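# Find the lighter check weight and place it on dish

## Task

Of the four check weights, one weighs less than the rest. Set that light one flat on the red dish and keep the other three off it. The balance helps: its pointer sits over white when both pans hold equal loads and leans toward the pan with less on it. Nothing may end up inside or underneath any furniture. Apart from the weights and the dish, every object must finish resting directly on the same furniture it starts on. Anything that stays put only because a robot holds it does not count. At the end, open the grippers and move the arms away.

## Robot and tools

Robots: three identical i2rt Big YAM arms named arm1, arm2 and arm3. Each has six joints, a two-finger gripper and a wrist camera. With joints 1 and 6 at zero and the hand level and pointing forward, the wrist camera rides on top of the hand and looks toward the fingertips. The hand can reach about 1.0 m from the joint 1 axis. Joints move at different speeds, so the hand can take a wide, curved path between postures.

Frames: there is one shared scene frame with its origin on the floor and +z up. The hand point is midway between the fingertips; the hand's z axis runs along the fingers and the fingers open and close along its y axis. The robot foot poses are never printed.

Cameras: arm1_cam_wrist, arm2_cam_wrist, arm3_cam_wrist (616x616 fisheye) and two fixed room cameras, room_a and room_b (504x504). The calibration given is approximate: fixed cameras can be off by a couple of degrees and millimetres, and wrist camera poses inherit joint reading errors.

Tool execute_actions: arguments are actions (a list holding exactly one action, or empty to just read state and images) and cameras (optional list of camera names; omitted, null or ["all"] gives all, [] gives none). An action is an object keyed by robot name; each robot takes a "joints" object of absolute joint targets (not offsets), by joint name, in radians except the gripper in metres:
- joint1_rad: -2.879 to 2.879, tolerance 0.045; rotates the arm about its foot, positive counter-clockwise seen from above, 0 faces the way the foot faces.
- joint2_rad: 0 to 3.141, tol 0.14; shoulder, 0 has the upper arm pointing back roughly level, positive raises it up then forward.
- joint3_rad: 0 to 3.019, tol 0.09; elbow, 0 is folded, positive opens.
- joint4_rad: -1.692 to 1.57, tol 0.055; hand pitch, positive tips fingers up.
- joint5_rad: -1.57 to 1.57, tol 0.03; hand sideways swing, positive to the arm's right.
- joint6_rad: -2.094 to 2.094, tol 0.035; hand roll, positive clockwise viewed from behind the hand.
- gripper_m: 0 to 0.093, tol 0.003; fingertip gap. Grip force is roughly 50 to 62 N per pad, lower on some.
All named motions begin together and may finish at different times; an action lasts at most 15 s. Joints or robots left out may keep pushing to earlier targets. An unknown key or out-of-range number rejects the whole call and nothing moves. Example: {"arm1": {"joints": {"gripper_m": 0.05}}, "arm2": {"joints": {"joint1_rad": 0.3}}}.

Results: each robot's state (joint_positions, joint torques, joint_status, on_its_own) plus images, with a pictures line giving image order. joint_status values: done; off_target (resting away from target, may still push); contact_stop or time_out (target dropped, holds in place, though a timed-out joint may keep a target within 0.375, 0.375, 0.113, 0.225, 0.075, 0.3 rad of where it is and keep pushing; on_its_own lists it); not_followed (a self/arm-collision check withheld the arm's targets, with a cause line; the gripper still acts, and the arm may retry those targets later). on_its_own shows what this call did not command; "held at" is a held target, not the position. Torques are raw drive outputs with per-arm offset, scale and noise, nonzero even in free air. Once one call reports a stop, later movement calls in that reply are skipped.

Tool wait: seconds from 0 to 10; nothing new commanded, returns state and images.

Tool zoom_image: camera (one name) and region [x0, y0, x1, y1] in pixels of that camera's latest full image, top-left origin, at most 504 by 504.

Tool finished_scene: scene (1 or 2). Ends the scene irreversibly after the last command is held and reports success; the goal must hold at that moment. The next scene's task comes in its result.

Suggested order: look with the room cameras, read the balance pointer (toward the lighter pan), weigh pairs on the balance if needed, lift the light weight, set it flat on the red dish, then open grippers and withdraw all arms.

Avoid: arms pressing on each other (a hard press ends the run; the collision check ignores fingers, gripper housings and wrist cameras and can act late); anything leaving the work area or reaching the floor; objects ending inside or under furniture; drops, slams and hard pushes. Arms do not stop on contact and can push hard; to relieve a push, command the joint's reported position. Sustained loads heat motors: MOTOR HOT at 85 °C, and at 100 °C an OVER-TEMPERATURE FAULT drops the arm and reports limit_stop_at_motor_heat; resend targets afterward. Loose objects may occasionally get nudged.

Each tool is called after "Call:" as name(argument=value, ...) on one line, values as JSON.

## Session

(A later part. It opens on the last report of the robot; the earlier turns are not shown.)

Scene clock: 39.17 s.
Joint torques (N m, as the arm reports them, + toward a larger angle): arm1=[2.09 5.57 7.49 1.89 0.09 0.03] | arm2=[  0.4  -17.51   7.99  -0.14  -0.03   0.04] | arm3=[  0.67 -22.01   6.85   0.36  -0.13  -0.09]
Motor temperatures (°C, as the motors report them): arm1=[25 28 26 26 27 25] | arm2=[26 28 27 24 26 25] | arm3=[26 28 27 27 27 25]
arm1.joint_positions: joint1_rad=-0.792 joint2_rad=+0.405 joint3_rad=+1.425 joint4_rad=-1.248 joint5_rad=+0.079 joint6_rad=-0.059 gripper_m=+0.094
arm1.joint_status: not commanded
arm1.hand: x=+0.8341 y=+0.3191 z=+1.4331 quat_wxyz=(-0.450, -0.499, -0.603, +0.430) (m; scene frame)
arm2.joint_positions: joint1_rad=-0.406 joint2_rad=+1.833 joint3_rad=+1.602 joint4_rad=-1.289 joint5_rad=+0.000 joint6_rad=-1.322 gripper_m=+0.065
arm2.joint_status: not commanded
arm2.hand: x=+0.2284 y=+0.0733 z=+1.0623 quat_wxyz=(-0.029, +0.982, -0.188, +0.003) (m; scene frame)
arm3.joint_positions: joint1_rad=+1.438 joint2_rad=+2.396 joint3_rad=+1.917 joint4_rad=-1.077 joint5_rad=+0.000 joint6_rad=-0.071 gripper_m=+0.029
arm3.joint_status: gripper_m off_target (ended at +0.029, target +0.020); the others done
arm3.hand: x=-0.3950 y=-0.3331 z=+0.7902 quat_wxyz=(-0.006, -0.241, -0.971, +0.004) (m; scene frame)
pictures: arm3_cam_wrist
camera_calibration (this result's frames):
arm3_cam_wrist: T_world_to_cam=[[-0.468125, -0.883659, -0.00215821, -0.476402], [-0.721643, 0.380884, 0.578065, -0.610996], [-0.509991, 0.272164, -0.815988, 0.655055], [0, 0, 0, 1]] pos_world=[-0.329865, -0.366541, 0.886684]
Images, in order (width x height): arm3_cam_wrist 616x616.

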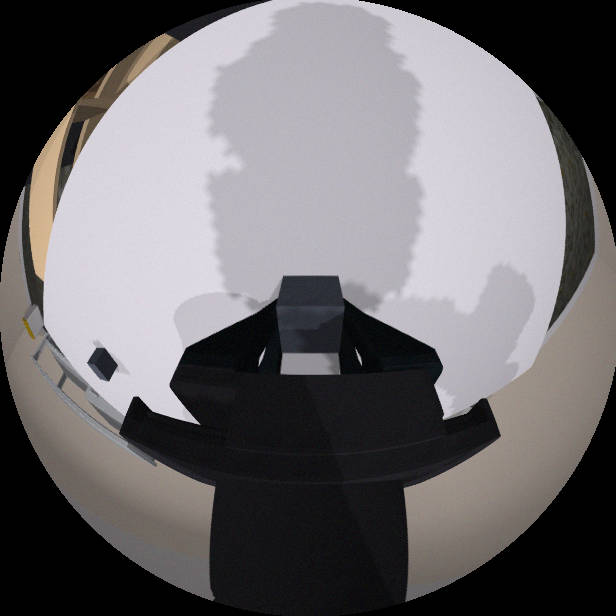

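Call:
execute_actions(actions=[{"arm3":{"joints":{"joint2_rad":1.95,"joint4_rad":-1.4}}}], cameras=[])

Call:
execute_actions(actions=[{"arm3":{"joints":{"joint1_rad":-0.735,"joint2_rad":1.9,"joint3_rad":1.46,"joint4_rad":-1.11}}}], cameras=["arm3_cam_wrist","room_b"])

Scene clock: 41.20 s.
Joint torques (N m, as the arm reports them, + toward a larger angle): arm1=[1.6  5.71 7.36 1.66 0.02 0.  ] | arm2=[  0.32 -17.51   7.98  -0.13  -0.02   0.04] | arm3=[  0.64 -20.38   8.96  -0.05  -0.13  -0.09]
Motor temperatures (°C, as the motors report them): arm1=[25 28 26 26 27 25] | arm2=[26 28 27 24 26 25] | arm3=[26 28 27 27 27 25]
arm1.joint_positions: joint1_rad=-0.792 joint2_rad=+0.405 joint3_rad=+1.425 joint4_rad=-1.248 joint5_rad=+0.079 joint6_rad=-0.059 gripper_m=+0.094
arm1.joint_status: not commanded
arm1.hand: x=+0.8341 y=+0.3191 z=+1.4331 quat_wxyz=(-0.450, -0.499, -0.603, +0.430) (m; scene frame)
arm2.joint_positions: joint1_rad=-0.406 joint2_rad=+1.833 joint3_rad=+1.602 joint4_rad=-1.289 joint5_rad=+0.000 joint6_rad=-1.322 gripper_m=+0.065
arm2.joint_status: not commanded
arm2.hand: x=+0.2284 y=+0.0733 z=+1.0623 quat_wxyz=(-0.029, +0.982, -0.188, +0.003) (m; scene frame)
arm3.joint_positions: joint1_rad=+1.438 joint2_rad=+1.967 joint3_rad=+1.898 joint4_rad=-1.392 joint5_rad=+0.000 joint6_rad=-0.071 gripper_m=+0.029
arm3.joint_status: all done
arm3.hand: x=-0.4368 y=-0.3056 z=+1.0572 quat_wxyz=(-0.051, -0.240, -0.969, +0.019) (m; scene frame)
pictures: none
No camera images: the call's "cameras" was empty. Leave "cameras" out to get every camera's image.

Scene clock: 43.33 s.
Joint torques (N m, as the arm reports them, + toward a larger angle): arm1=[ 1.7   5.69  7.7   1.89  0.03 -0.02] | arm2=[  0.32 -17.55   7.98  -0.15  -0.02   0.04] | arm3=[  0.82 -19.19   6.67  -0.08  -0.22  -0.09]
Motor temperatures (°C, as the motors report them): arm1=[25 28 26 26 27 25] | arm2=[26 28 27 24 26 25] | arm3=[26 28 27 27 27 25]
arm1.joint_positions: joint1_rad=-0.792 joint2_rad=+0.405 joint3_rad=+1.425 joint4_rad=-1.248 joint5_rad=+0.079 joint6_rad=-0.059 gripper_m=+0.094
arm1.joint_status: not commanded
arm1.hand: x=+0.8341 y=+0.3191 z=+1.4331 quat_wxyz=(-0.450, -0.499, -0.603, +0.430) (m; scene frame)
arm2.joint_positions: joint1_rad=-0.406 joint2_rad=+1.833 joint3_rad=+1.602 joint4_rad=-1.289 joint5_rad=+0.000 joint6_rad=-1.322 gripper_m=+0.065
arm2.joint_status: not commanded
arm2.hand: x=+0.2284 y=+0.0733 z=+1.0623 quat_wxyz=(-0.029, +0.982, -0.188, +0.003) (m; scene frame)
arm3.joint_positions: joint1_rad=-0.743 joint2_rad=+1.927 joint3_rad=+1.464 joint4_rad=-1.108 joint5_rad=+0.002 joint6_rad=-0.071 gripper_m=+0.029
arm3.joint_status: all done
arm3.hand: x=-1.4936 y=-0.1869 z=+0.9231 quat_wxyz=(+0.000, -0.972, -0.235, +0.002) (m; scene frame)
pictures: arm3_cam_wrist, room_b
camera_calibration (this result's frames):
arm3_cam_wrist: T_world_to_cam=[[-0.456295, 0.889799, -0.00729869, -0.507377], [0.719523, 0.373777, 0.585301, 0.608225], [0.523528, 0.261819, -0.810783, 1.70037], [0, 0, 0, 1]] pos_world=[-1.55934, -0.221065, 1.01893]
Images, in order (width x height): arm3_cam_wrist 616x616, room_b 504x504.

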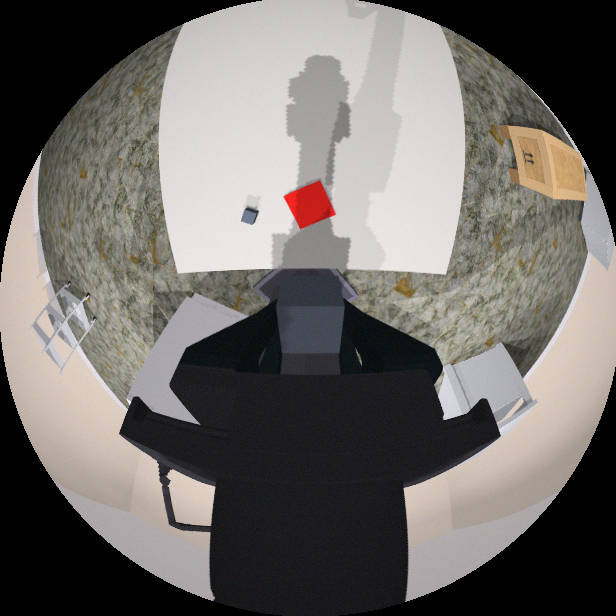

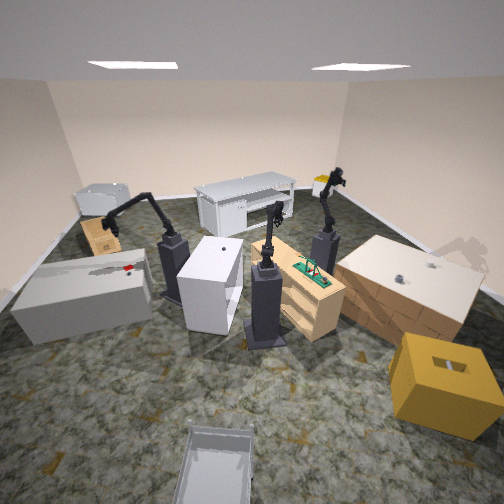

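Call:
execute_actions(actions=[{"arm3":{"joints":{"joint1_rad":-0.73,"joint2_rad":2.43,"joint3_rad":1.40,"joint4_rad":-0.51}}}], cameras=["arm3_cam_wrist","room_b"])

Scene clock: 45.33 s.
Joint torques (N m, as the arm reports them, + toward a larger angle): arm1=[ 1.85  5.09  7.81  1.73 -0.01  0.04] | arm2=[  0.32 -17.48   8.    -0.14  -0.03   0.04] | arm3=[  1.15 -20.36   5.33   0.38  -0.21  -0.09]
Motor temperatures (°C, as the motors report them): arm1=[25 28 26 26 27 25] | arm2=[26 28 27 24 26 25] | arm3=[26 28 26 27 27 25]
arm1.joint_positions: joint1_rad=-0.792 joint2_rad=+0.405 joint3_rad=+1.425 joint4_rad=-1.248 joint5_rad=+0.079 joint6_rad=-0.059 gripper_m=+0.094
arm1.joint_status: not commanded
arm1.hand: x=+0.8341 y=+0.3191 z=+1.4331 quat_wxyz=(-0.450, -0.499, -0.603, +0.430) (m; scene frame)
arm2.joint_positions: joint1_rad=-0.406 joint2_rad=+1.833 joint3_rad=+1.602 joint4_rad=-1.289 joint5_rad=+0.000 joint6_rad=-1.322 gripper_m=+0.065
arm2.joint_status: not commanded
arm2.hand: x=+0.2284 y=+0.0733 z=+1.0623 quat_wxyz=(-0.029, +0.982, -0.188, +0.003) (m; scene frame)
arm3.joint_positions: joint1_rad=-0.743 joint2_rad=+2.454 joint3_rad=+1.379 joint4_rad=-0.520 joint5_rad=+0.002 joint6_rad=-0.071 gripper_m=+0.029
arm3.joint_status: all done
arm3.hand: x=-1.4704 y=-0.1775 z=+0.6138 quat_wxyz=(+0.002, -0.972, -0.235, -0.010) (m; scene frame)
pictures: arm3_cam_wrist, room_b
camera_calibration (this result's frames):
arm3_cam_wrist: T_world_to_cam=[[-0.456143, 0.889861, -0.00906241, -0.506049], [0.705721, 0.367919, 0.60547, 0.735306], [0.542118, 0.269785, -0.795817, 1.45448], [0, 0, 0, 1]] pos_world=[-1.53825, -0.212616, 0.707705]
Images, in order (width x height): arm3_cam_wrist 616x616, room_b 504x504.

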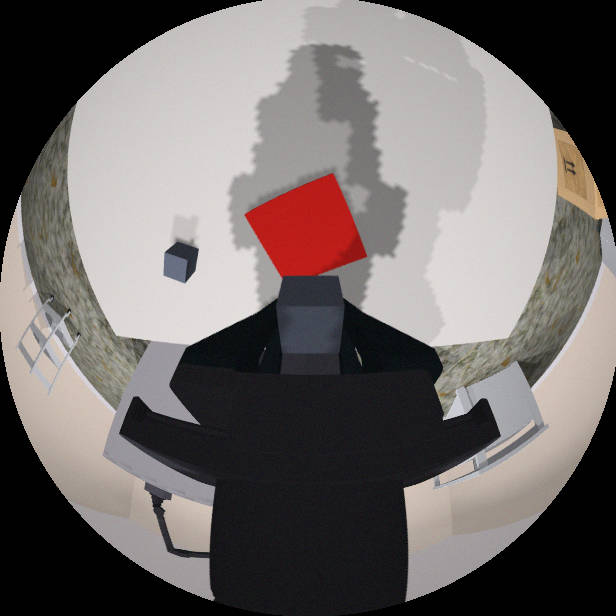

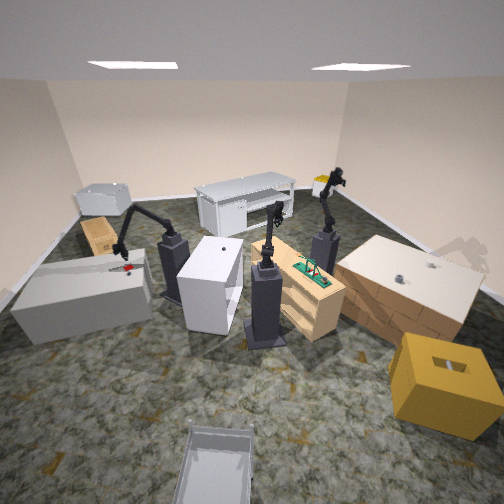

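Call:
execute_actions(actions=[{"arm3":{"joints":{"joint2_rad":2.575,"joint3_rad":1.53,"joint4_rad":-0.46}}}], cameras=["arm3_cam_wrist","room_b"])

Scene clock: 46.63 s.
Joint torques (N m, as the arm reports them, + toward a larger angle): arm1=[1.23 5.19 7.78 1.72 0.   0.04] | arm2=[  0.3  -17.48   8.    -0.14  -0.02   0.04] | arm3=[  1.2  -20.14   5.48   0.23  -0.21  -0.1 ]
Motor temperatures (°C, as the motors report them): arm1=[25 28 26 26 27 25] | arm2=[26 28 27 24 26 25] | arm3=[26 28 26 27 27 25]
arm1.joint_positions: joint1_rad=-0.792 joint2_rad=+0.405 joint3_rad=+1.425 joint4_rad=-1.248 joint5_rad=+0.079 joint6_rad=-0.059 gripper_m=+0.094
arm1.joint_status: not commanded
arm1.hand: x=+0.8341 y=+0.3191 z=+1.4331 quat_wxyz=(-0.450, -0.499, -0.603, +0.430) (m; scene frame)
arm2.joint_positions: joint1_rad=-0.406 joint2_rad=+1.833 joint3_rad=+1.602 joint4_rad=-1.289 joint5_rad=+0.000 joint6_rad=-1.322 gripper_m=+0.065
arm2.joint_status: not commanded
arm2.hand: x=+0.2284 y=+0.0733 z=+1.0623 quat_wxyz=(-0.029, +0.982, -0.188, +0.003) (m; scene frame)
arm3.joint_positions: joint1_rad=-0.743 joint2_rad=+2.580 joint3_rad=+1.507 joint4_rad=-0.463 joint5_rad=+0.002 joint6_rad=-0.071 gripper_m=+0.029
arm3.joint_status: all done
arm3.hand: x=-1.5043 y=-0.1921 z=+0.5711 quat_wxyz=(-0.003, -0.972, -0.235, +0.020) (m; scene frame)
pictures: arm3_cam_wrist, room_b
camera_calibration (this result's frames):
arm3_cam_wrist: T_world_to_cam=[[-0.456438, 0.889742, -0.00486123, -0.511815], [0.737778, 0.381523, 0.556887, 0.86902], [0.497341, 0.250598, -0.830574, 1.39165], [0, 0, 0, 1]] pos_world=[-1.56688, -0.224913, 0.669433]
Images, in order (width x height): arm3_cam_wrist 616x616, room_b 504x504.

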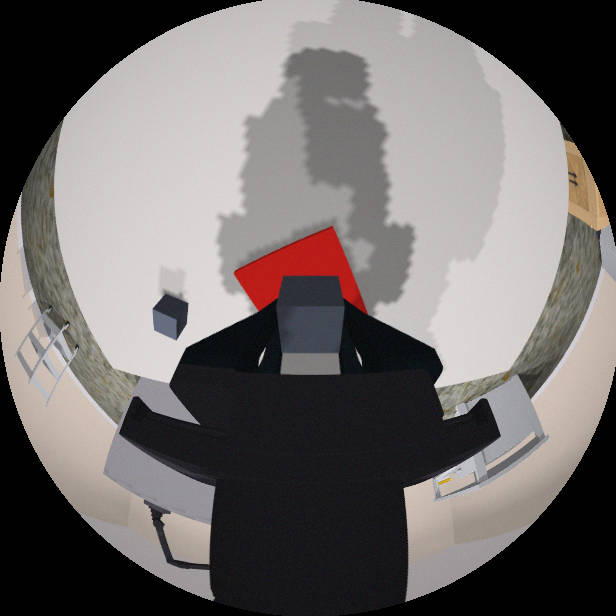

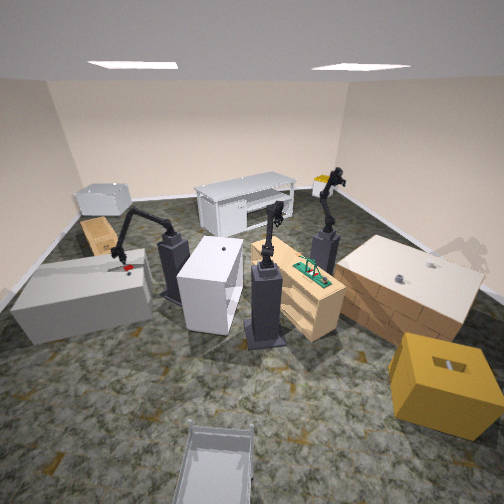

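Call:
execute_actions(actions=[{"arm3":{"joints":{"joint2_rad":2.645,"joint3_rad":1.507,"joint4_rad":-0.43}}}], cameras=["arm3_cam_wrist","room_b"])

Scene clock: 47.90 s.
Joint torques (N m, as the arm reports them, + toward a larger angle): arm1=[1.06 5.46 7.68 1.56 0.   0.03] | arm2=[  0.39 -17.55   7.99  -0.15  -0.02   0.04] | arm3=[  1.14 -19.83   3.75   0.36  -0.21  -0.09]
Motor temperatures (°C, as the motors report them): arm1=[25 28 26 26 27 25] | arm2=[26 28 27 24 26 25] | arm3=[26 28 26 27 27 25]
arm1.joint_positions: joint1_rad=-0.792 joint2_rad=+0.405 joint3_rad=+1.425 joint4_rad=-1.248 joint5_rad=+0.079 joint6_rad=-0.059 gripper_m=+0.094
arm1.joint_status: not commanded
arm1.hand: x=+0.8341 y=+0.3191 z=+1.4331 quat_wxyz=(-0.450, -0.499, -0.603, +0.430) (m; scene frame)
arm2.joint_positions: joint1_rad=-0.406 joint2_rad=+1.833 joint3_rad=+1.602 joint4_rad=-1.289 joint5_rad=+0.000 joint6_rad=-1.322 gripper_m=+0.065
arm2.joint_status: not commanded
arm2.hand: x=+0.2284 y=+0.0733 z=+1.0623 quat_wxyz=(-0.029, +0.982, -0.188, +0.003) (m; scene frame)
arm3.joint_positions: joint1_rad=-0.743 joint2_rad=+2.653 joint3_rad=+1.505 joint4_rad=-0.439 joint5_rad=+0.002 joint6_rad=-0.071 gripper_m=+0.029
arm3.joint_status: all done
arm3.hand: x=-1.4777 y=-0.1808 z=+0.5314 quat_wxyz=(+0.001, -0.972, -0.235, -0.006) (m; scene frame)
pictures: arm3_cam_wrist, room_b
camera_calibration (this result's frames):
arm3_cam_wrist: T_world_to_cam=[[-0.456196, 0.889839, -0.00850168, -0.5076], [0.710163, 0.369805, 0.599093, 0.801857], [0.536241, 0.267266, -0.800634, 1.38715], [0, 0, 0, 1]] pos_world=[-1.54486, -0.215587, 0.625898]
Images, in order (width x height): arm3_cam_wrist 616x616, room_b 504x504.

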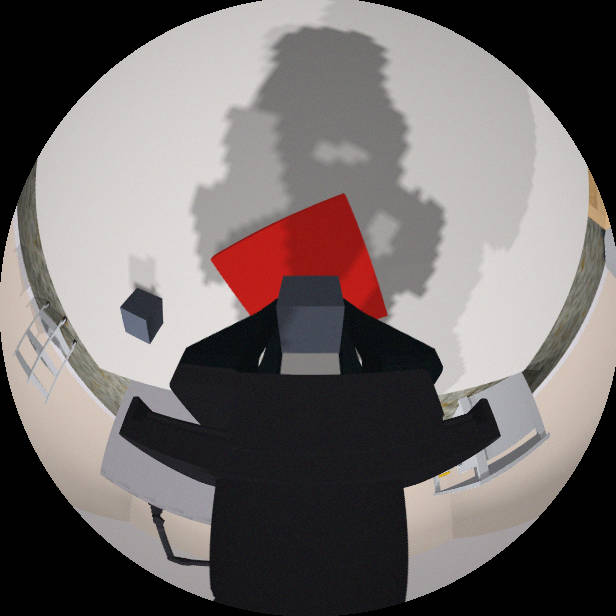

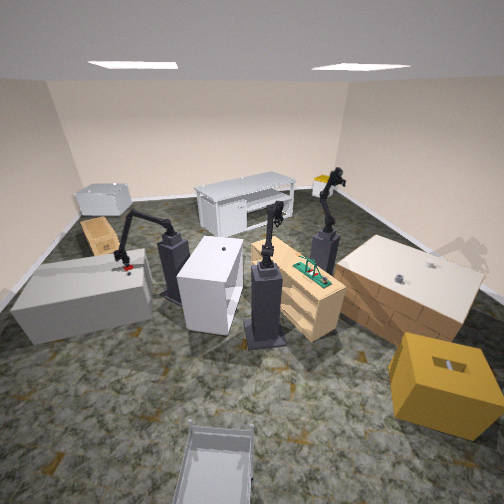

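Call:
execute_actions(actions=[{"arm3":{"joints":{"joint2_rad":2.695,"joint4_rad":-0.425}}}], cameras=["arm3_cam_wrist","room_b"])

Call:
zoom_image(camera="room_b", region=[90, 220, 170, 290])

Scene clock: 49.13 s.
Joint torques (N m, as the arm reports them, + toward a larger angle): arm1=[2.16 5.95 7.59 1.7  0.01 0.04] | arm2=[  0.28 -17.44   7.99  -0.13  -0.02   0.04] | arm3=[  1.16 -17.93   3.38   0.17  -0.21  -0.09]
Motor temperatures (°C, as the motors report them): arm1=[25 28 26 26 27 25] | arm2=[26 28 27 24 26 25] | arm3=[26 28 26 27 27 25]
arm1.joint_positions: joint1_rad=-0.792 joint2_rad=+0.405 joint3_rad=+1.425 joint4_rad=-1.248 joint5_rad=+0.079 joint6_rad=-0.059 gripper_m=+0.094
arm1.joint_status: not commanded
arm1.hand: x=+0.8341 y=+0.3191 z=+1.4331 quat_wxyz=(-0.450, -0.499, -0.603, +0.430) (m; scene frame)
arm2.joint_positions: joint1_rad=-0.406 joint2_rad=+1.833 joint3_rad=+1.602 joint4_rad=-1.289 joint5_rad=+0.000 joint6_rad=-1.322 gripper_m=+0.065
arm2.joint_status: not commanded
arm2.hand: x=+0.2284 y=+0.0733 z=+1.0623 quat_wxyz=(-0.029, +0.982, -0.188, +0.003) (m; scene frame)
arm3.joint_positions: joint1_rad=-0.743 joint2_rad=+2.682 joint3_rad=+1.505 joint4_rad=-0.431 joint5_rad=+0.002 joint6_rad=-0.072 gripper_m=+0.029
arm3.joint_status: all done
arm3.hand: x=-1.4667 y=-0.1761 z=+0.5164 quat_wxyz=(+0.003, -0.972, -0.235, -0.016) (m; scene frame)
pictures: arm3_cam_wrist, room_b
camera_calibration (this result's frames):
arm3_cam_wrist: T_world_to_cam=[[-0.45639, 0.889724, -0.00995507, -0.506424], [0.698504, 0.365188, 0.61541, 0.774983], [0.551181, 0.273913, -0.788144, 1.38467], [0, 0, 0, 1]] pos_world=[-1.53566, -0.211717, 0.609348]
Images, in order (width x height): arm3_cam_wrist 616x616, room_b 504x504.

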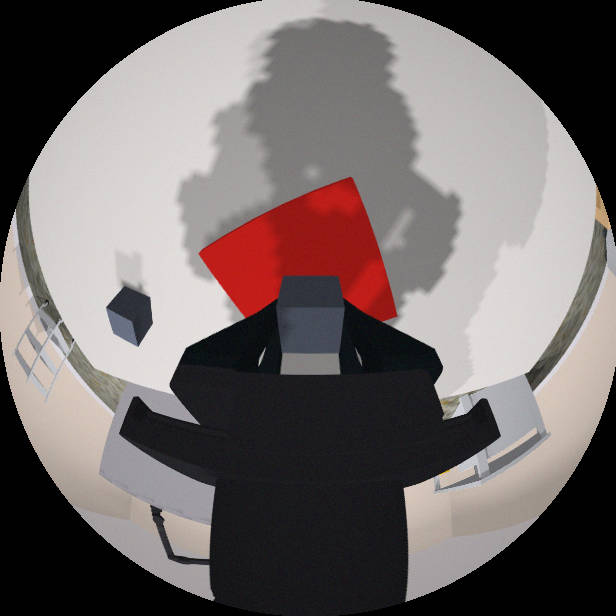

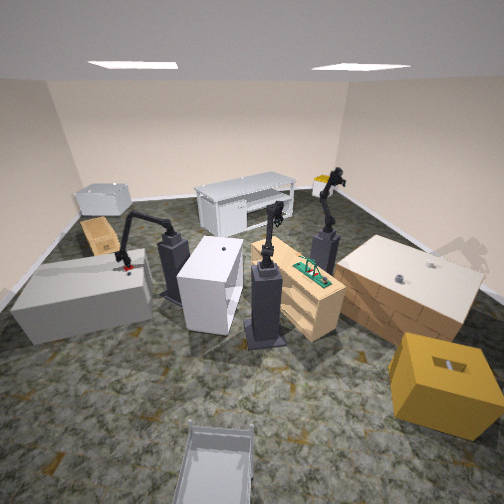

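Region (90, 220, 170, 290) of room_b's 504x504 image, scaled by 6.300, with more detail than that image has; it fills the top 441 rows of this view, and the rest is white.

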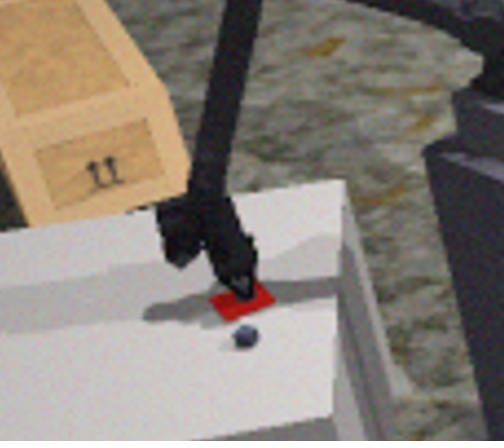

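Call:
execute_actions(actions=[{"arm3":{"joints":{"joint2_rad":2.682,"joint3_rad":1.572}}}], cameras=["arm3_cam_wrist"])

Scene clock: 50.20 s.
Joint torques (N m, as the arm reports them, + toward a larger angle): arm1=[1.87 5.44 7.38 1.65 0.04 0.  ] | arm2=[  0.29 -17.47   7.99  -0.13  -0.02   0.04] | arm3=[  1.24 -19.61   5.33   0.28  -0.2   -0.09]
Motor temperatures (°C, as the motors report them): arm1=[25 28 26 26 27 25] | arm2=[26 28 27 24 26 25] | arm3=[26 28 26 27 27 25]
arm1.joint_positions: joint1_rad=-0.792 joint2_rad=+0.405 joint3_rad=+1.425 joint4_rad=-1.248 joint5_rad=+0.079 joint6_rad=-0.059 gripper_m=+0.094
arm1.joint_status: not commanded
arm1.hand: x=+0.8341 y=+0.3191 z=+1.4331 quat_wxyz=(-0.450, -0.499, -0.603, +0.430) (m; scene frame)
arm2.joint_positions: joint1_rad=-0.406 joint2_rad=+1.833 joint3_rad=+1.602 joint4_rad=-1.289 joint5_rad=+0.000 joint6_rad=-1.322 gripper_m=+0.065
arm2.joint_status: not commanded
arm2.hand: x=+0.2284 y=+0.0733 z=+1.0623 quat_wxyz=(-0.029, +0.982, -0.188, +0.003) (m; scene frame)
arm3.joint_positions: joint1_rad=-0.743 joint2_rad=+2.683 joint3_rad=+1.546 joint4_rad=-0.431 joint5_rad=+0.002 joint6_rad=-0.072 gripper_m=+0.029
arm3.joint_status: all done
arm3.hand: x=-1.4885 y=-0.1854 z=+0.5221 quat_wxyz=(-0.001, -0.972, -0.235, +0.003) (m; scene frame)
pictures: arm3_cam_wrist
camera_calibration (this result's frames):
arm3_cam_wrist: T_world_to_cam=[[-0.456644, 0.88962, -0.0071623, -0.509896], [0.720407, 0.374487, 0.583758, 0.840921], [0.522005, 0.26141, -0.811896, 1.3704], [0, 0, 0, 1]] pos_world=[-1.554, -0.219536, 0.618076]
Images, in order (width x height): arm3_cam_wrist 616x616.

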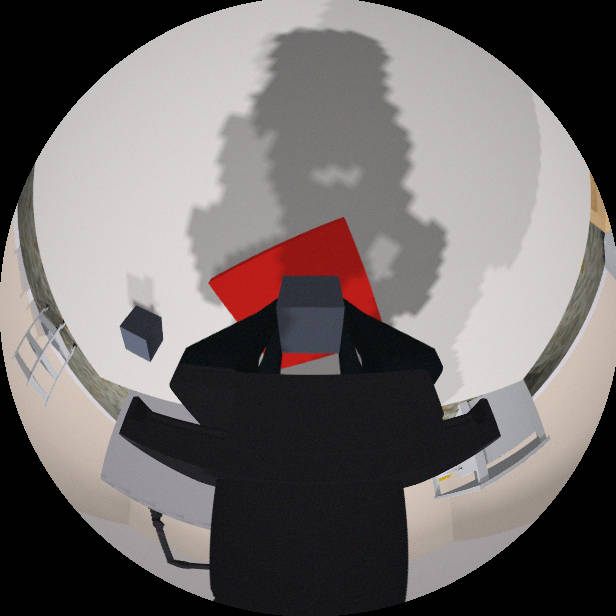

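Call:
execute_actions(actions=[{"arm3":{"joints":{"joint2_rad":2.73,"joint4_rad":-0.385}}}], cameras=["arm3_cam_wrist"])

Scene clock: 51.03 s.
Joint torques (N m, as the arm reports them, + toward a larger angle): arm1=[1.16 5.34 7.7  1.87 0.03 0.08] | arm2=[  0.32 -17.51   7.98  -0.15  -0.02   0.04] | arm3=[  1.19 -16.83   5.19   0.75  -0.21  -0.09]
Motor temperatures (°C, as the motors report them): arm1=[25 28 26 26 27 25] | arm2=[26 28 27 24 26 25] | arm3=[26 28 26 27 27 25]
arm1.joint_positions: joint1_rad=-0.792 joint2_rad=+0.405 joint3_rad=+1.425 joint4_rad=-1.248 joint5_rad=+0.079 joint6_rad=-0.059 gripper_m=+0.094
arm1.joint_status: not commanded
arm1.hand: x=+0.8341 y=+0.3191 z=+1.4331 quat_wxyz=(-0.450, -0.499, -0.603, +0.430) (m; scene frame)
arm2.joint_positions: joint1_rad=-0.406 joint2_rad=+1.833 joint3_rad=+1.602 joint4_rad=-1.289 joint5_rad=+0.000 joint6_rad=-1.322 gripper_m=+0.065
arm2.joint_status: not commanded
arm2.hand: x=+0.2284 y=+0.0733 z=+1.0623 quat_wxyz=(-0.029, +0.982, -0.188, +0.003) (m; scene frame)
arm3.joint_positions: joint1_rad=-0.743 joint2_rad=+2.695 joint3_rad=+1.547 joint4_rad=-0.400 joint5_rad=+0.002 joint6_rad=-0.072 gripper_m=+0.029
arm3.joint_status: all done
arm3.hand: x=-1.4905 y=-0.1863 z=+0.5159 quat_wxyz=(-0.002, -0.972, -0.235, +0.013) (m; scene frame)
pictures: arm3_cam_wrist
camera_calibration (this result's frames):
arm3_cam_wrist: T_world_to_cam=[[-0.456732, 0.889586, -0.00578932, -0.510934], [0.730722, 0.378864, 0.567898, 0.870732], [0.507387, 0.255147, -0.823079, 1.34948], [0, 0, 0, 1]] pos_world=[-1.55433, -0.219684, 0.613282]
Images, in order (width x height): arm3_cam_wrist 616x616.

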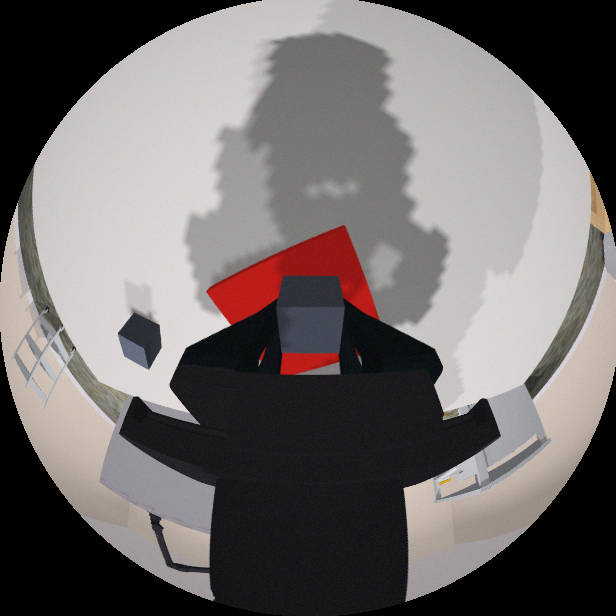

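Call:
execute_actions(actions=[{"arm3":{"joints":{"joint2_rad":2.755}}}], cameras=["arm3_cam_wrist"])

Scene clock: 51.67 s.
Joint torques (N m, as the arm reports them, + toward a larger angle): arm1=[2.38 5.98 7.64 1.76 0.07 0.01] | arm2=[  0.29 -17.45   7.99  -0.13  -0.03   0.04] | arm3=[  1.15 -14.92   5.2    0.74  -0.21  -0.09]
Motor temperatures (°C, as the motors report them): arm1=[25 28 26 26 27 25] | arm2=[26 28 28 24 26 25] | arm3=[26 28 26 27 27 25]
arm1.joint_positions: joint1_rad=-0.792 joint2_rad=+0.405 joint3_rad=+1.425 joint4_rad=-1.248 joint5_rad=+0.079 joint6_rad=-0.059 gripper_m=+0.094
arm1.joint_status: not commanded
arm1.hand: x=+0.8341 y=+0.3191 z=+1.4331 quat_wxyz=(-0.450, -0.499, -0.603, +0.430) (m; scene frame)
arm2.joint_positions: joint1_rad=-0.406 joint2_rad=+1.833 joint3_rad=+1.602 joint4_rad=-1.289 joint5_rad=+0.000 joint6_rad=-1.322 gripper_m=+0.065
arm2.joint_status: not commanded
arm2.hand: x=+0.2284 y=+0.0733 z=+1.0623 quat_wxyz=(-0.029, +0.982, -0.188, +0.003) (m; scene frame)
arm3.joint_positions: joint1_rad=-0.743 joint2_rad=+2.696 joint3_rad=+1.547 joint4_rad=-0.400 joint5_rad=+0.002 joint6_rad=-0.072 gripper_m=+0.029
arm3.joint_status: all done
arm3.hand: x=-1.4904 y=-0.1862 z=+0.5157 quat_wxyz=(-0.002, -0.972, -0.235, +0.013) (m; scene frame)
pictures: arm3_cam_wrist
camera_calibration (this result's frames):
arm3_cam_wrist: T_world_to_cam=[[-0.45673, 0.889586, -0.00581626, -0.510905], [0.730522, 0.378779, 0.568211, 0.87022], [0.507676, 0.25527, -0.822862, 1.34955], [0, 0, 0, 1]] pos_world=[-1.55419, -0.219626, 0.61305]
Images, in order (width x height): arm3_cam_wrist 616x616.

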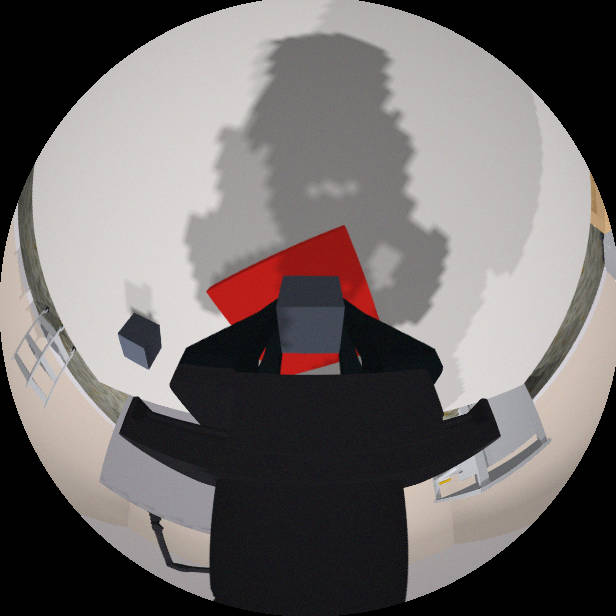

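Contact confirmed. Release.

Call:
execute_actions(actions=[{"arm3":{"joints":{"joint2_rad":2.70,"gripper_m":0.065}}}], cameras=["arm3_cam_wrist"])

Call:
execute_actions(actions=[{"arm3":{"joints":{"joint2_rad":2.2,"joint4_rad":-0.9}}}], cameras=["arm3_cam_wrist","room_b"])

Call:
zoom_image(camera="arm3_cam_wrist", region=[210, 130, 410, 330])

Scene clock: 52.43 s.
Joint torques (N m, as the arm reports them, + toward a larger angle): arm1=[1.86 5.69 7.68 1.62 0.02 0.04] | arm2=[  0.3  -17.45   7.98  -0.15  -0.03   0.04] | arm3=[  0.96 -19.27   4.95   0.55  -0.04  -0.08]
Motor temperatures (°C, as the motors report them): arm1=[25 28 26 26 27 25] | arm2=[26 28 28 24 26 25] | arm3=[26 28 26 27 27 25]
arm1.joint_positions: joint1_rad=-0.792 joint2_rad=+0.405 joint3_rad=+1.425 joint4_rad=-1.248 joint5_rad=+0.079 joint6_rad=-0.059 gripper_m=+0.094
arm1.joint_status: not commanded
arm1.hand: x=+0.8341 y=+0.3191 z=+1.4331 quat_wxyz=(-0.450, -0.499, -0.603, +0.430) (m; scene frame)
arm2.joint_positions: joint1_rad=-0.406 joint2_rad=+1.833 joint3_rad=+1.602 joint4_rad=-1.289 joint5_rad=+0.000 joint6_rad=-1.322 gripper_m=+0.065
arm2.joint_status: not commanded
arm2.hand: x=+0.2284 y=+0.0733 z=+1.0623 quat_wxyz=(-0.029, +0.982, -0.188, +0.003) (m; scene frame)
arm3.joint_positions: joint1_rad=-0.740 joint2_rad=+2.698 joint3_rad=+1.550 joint4_rad=-0.394 joint5_rad=-0.002 joint6_rad=-0.072 gripper_m=+0.065
arm3.joint_status: all done
arm3.hand: x=-1.4917 y=-0.1889 z=+0.5151 quat_wxyz=(-0.005, -0.971, -0.236, +0.016) (m; scene frame)
pictures: arm3_cam_wrist
camera_calibration (this result's frames):
arm3_cam_wrist: T_world_to_cam=[[-0.458891, 0.888446, -0.00912449, -0.51088], [0.732334, 0.384033, 0.562322, 0.879321], [0.503097, 0.251362, -0.826868, 1.34492], [0, 0, 0, 1]] pos_world=[-1.55502, -0.22186, 0.612946]
Images, in order (width x height): arm3_cam_wrist 616x616.

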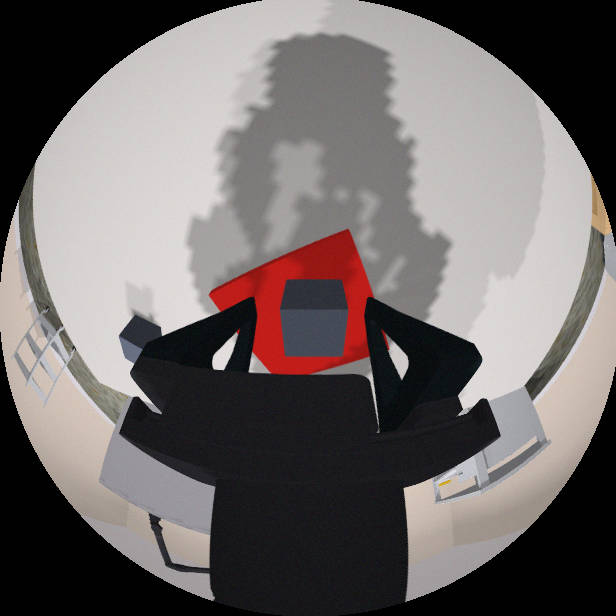

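Scene clock: 54.10 s.
Joint torques (N m, as the arm reports them, + toward a larger angle): arm1=[1.46 5.71 7.54 1.82 0.07 0.03] | arm2=[  0.3  -17.47   7.99  -0.13  -0.02   0.04] | arm3=[  1.   -19.47   6.86  -0.14  -0.05  -0.09]
Motor temperatures (°C, as the motors report them): arm1=[25 28 26 26 27 25] | arm2=[26 28 28 24 26 25] | arm3=[26 28 26 27 27 25]
arm1.joint_positions: joint1_rad=-0.792 joint2_rad=+0.405 joint3_rad=+1.425 joint4_rad=-1.248 joint5_rad=+0.079 joint6_rad=-0.059 gripper_m=+0.094
arm1.joint_status: not commanded
arm1.hand: x=+0.8341 y=+0.3191 z=+1.4331 quat_wxyz=(-0.450, -0.499, -0.603, +0.430) (m; scene frame)
arm2.joint_positions: joint1_rad=-0.406 joint2_rad=+1.833 joint3_rad=+1.602 joint4_rad=-1.289 joint5_rad=+0.000 joint6_rad=-1.322 gripper_m=+0.065
arm2.joint_status: not commanded
arm2.hand: x=+0.2284 y=+0.0733 z=+1.0623 quat_wxyz=(-0.029, +0.982, -0.188, +0.003) (m; scene frame)
arm3.joint_positions: joint1_rad=-0.740 joint2_rad=+2.202 joint3_rad=+1.565 joint4_rad=-0.893 joint5_rad=-0.002 joint6_rad=-0.072 gripper_m=+0.065
arm3.joint_status: all done
arm3.hand: x=-1.5467 y=-0.2120 z=+0.8014 quat_wxyz=(-0.006, -0.971, -0.236, +0.022) (m; scene frame)
pictures: arm3_cam_wrist, room_b
camera_calibration (this result's frames):
arm3_cam_wrist: T_world_to_cam=[[-0.458977, 0.88841, -0.00817901, -0.51385], [0.739172, 0.386952, 0.551264, 0.78747], [0.492914, 0.246972, -0.834291, 1.60434], [0, 0, 0, 1]] pos_world=[-1.60872, -0.24443, 0.900176]
Images, in order (width x height): arm3_cam_wrist 616x616, room_b 504x504.

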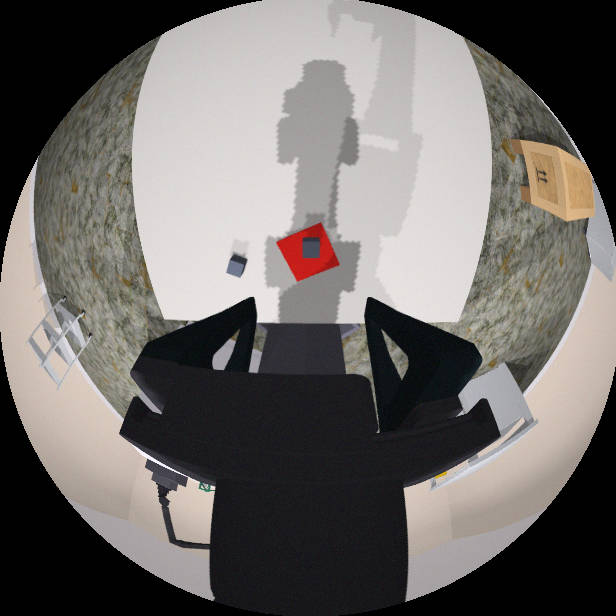

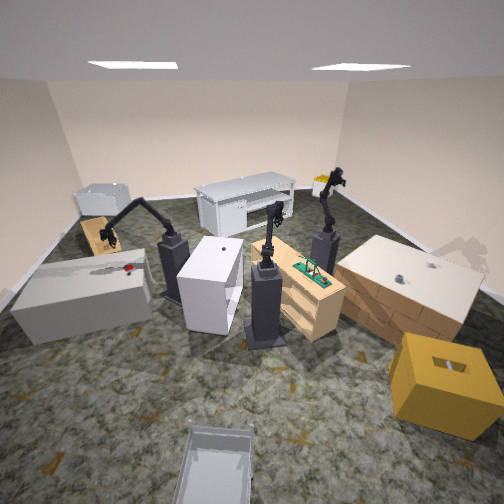

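Region (210, 130, 410, 330) of arm3_cam_wrist's 616x616 image, scaled by 2.520, with more detail than that image has.

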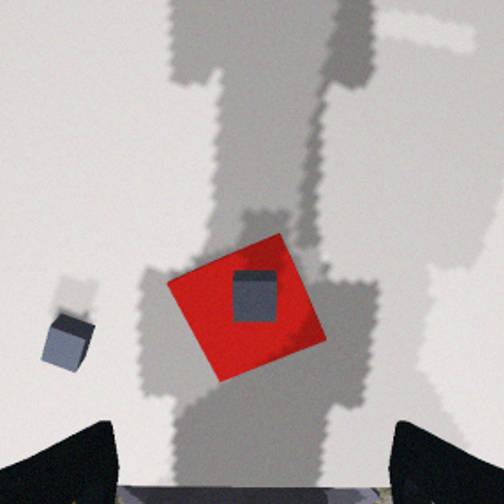

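Cube sits fully on the dish, and the arm is clear.

Call:
finished_scene(scene=2)

The scene is finished: the task was done.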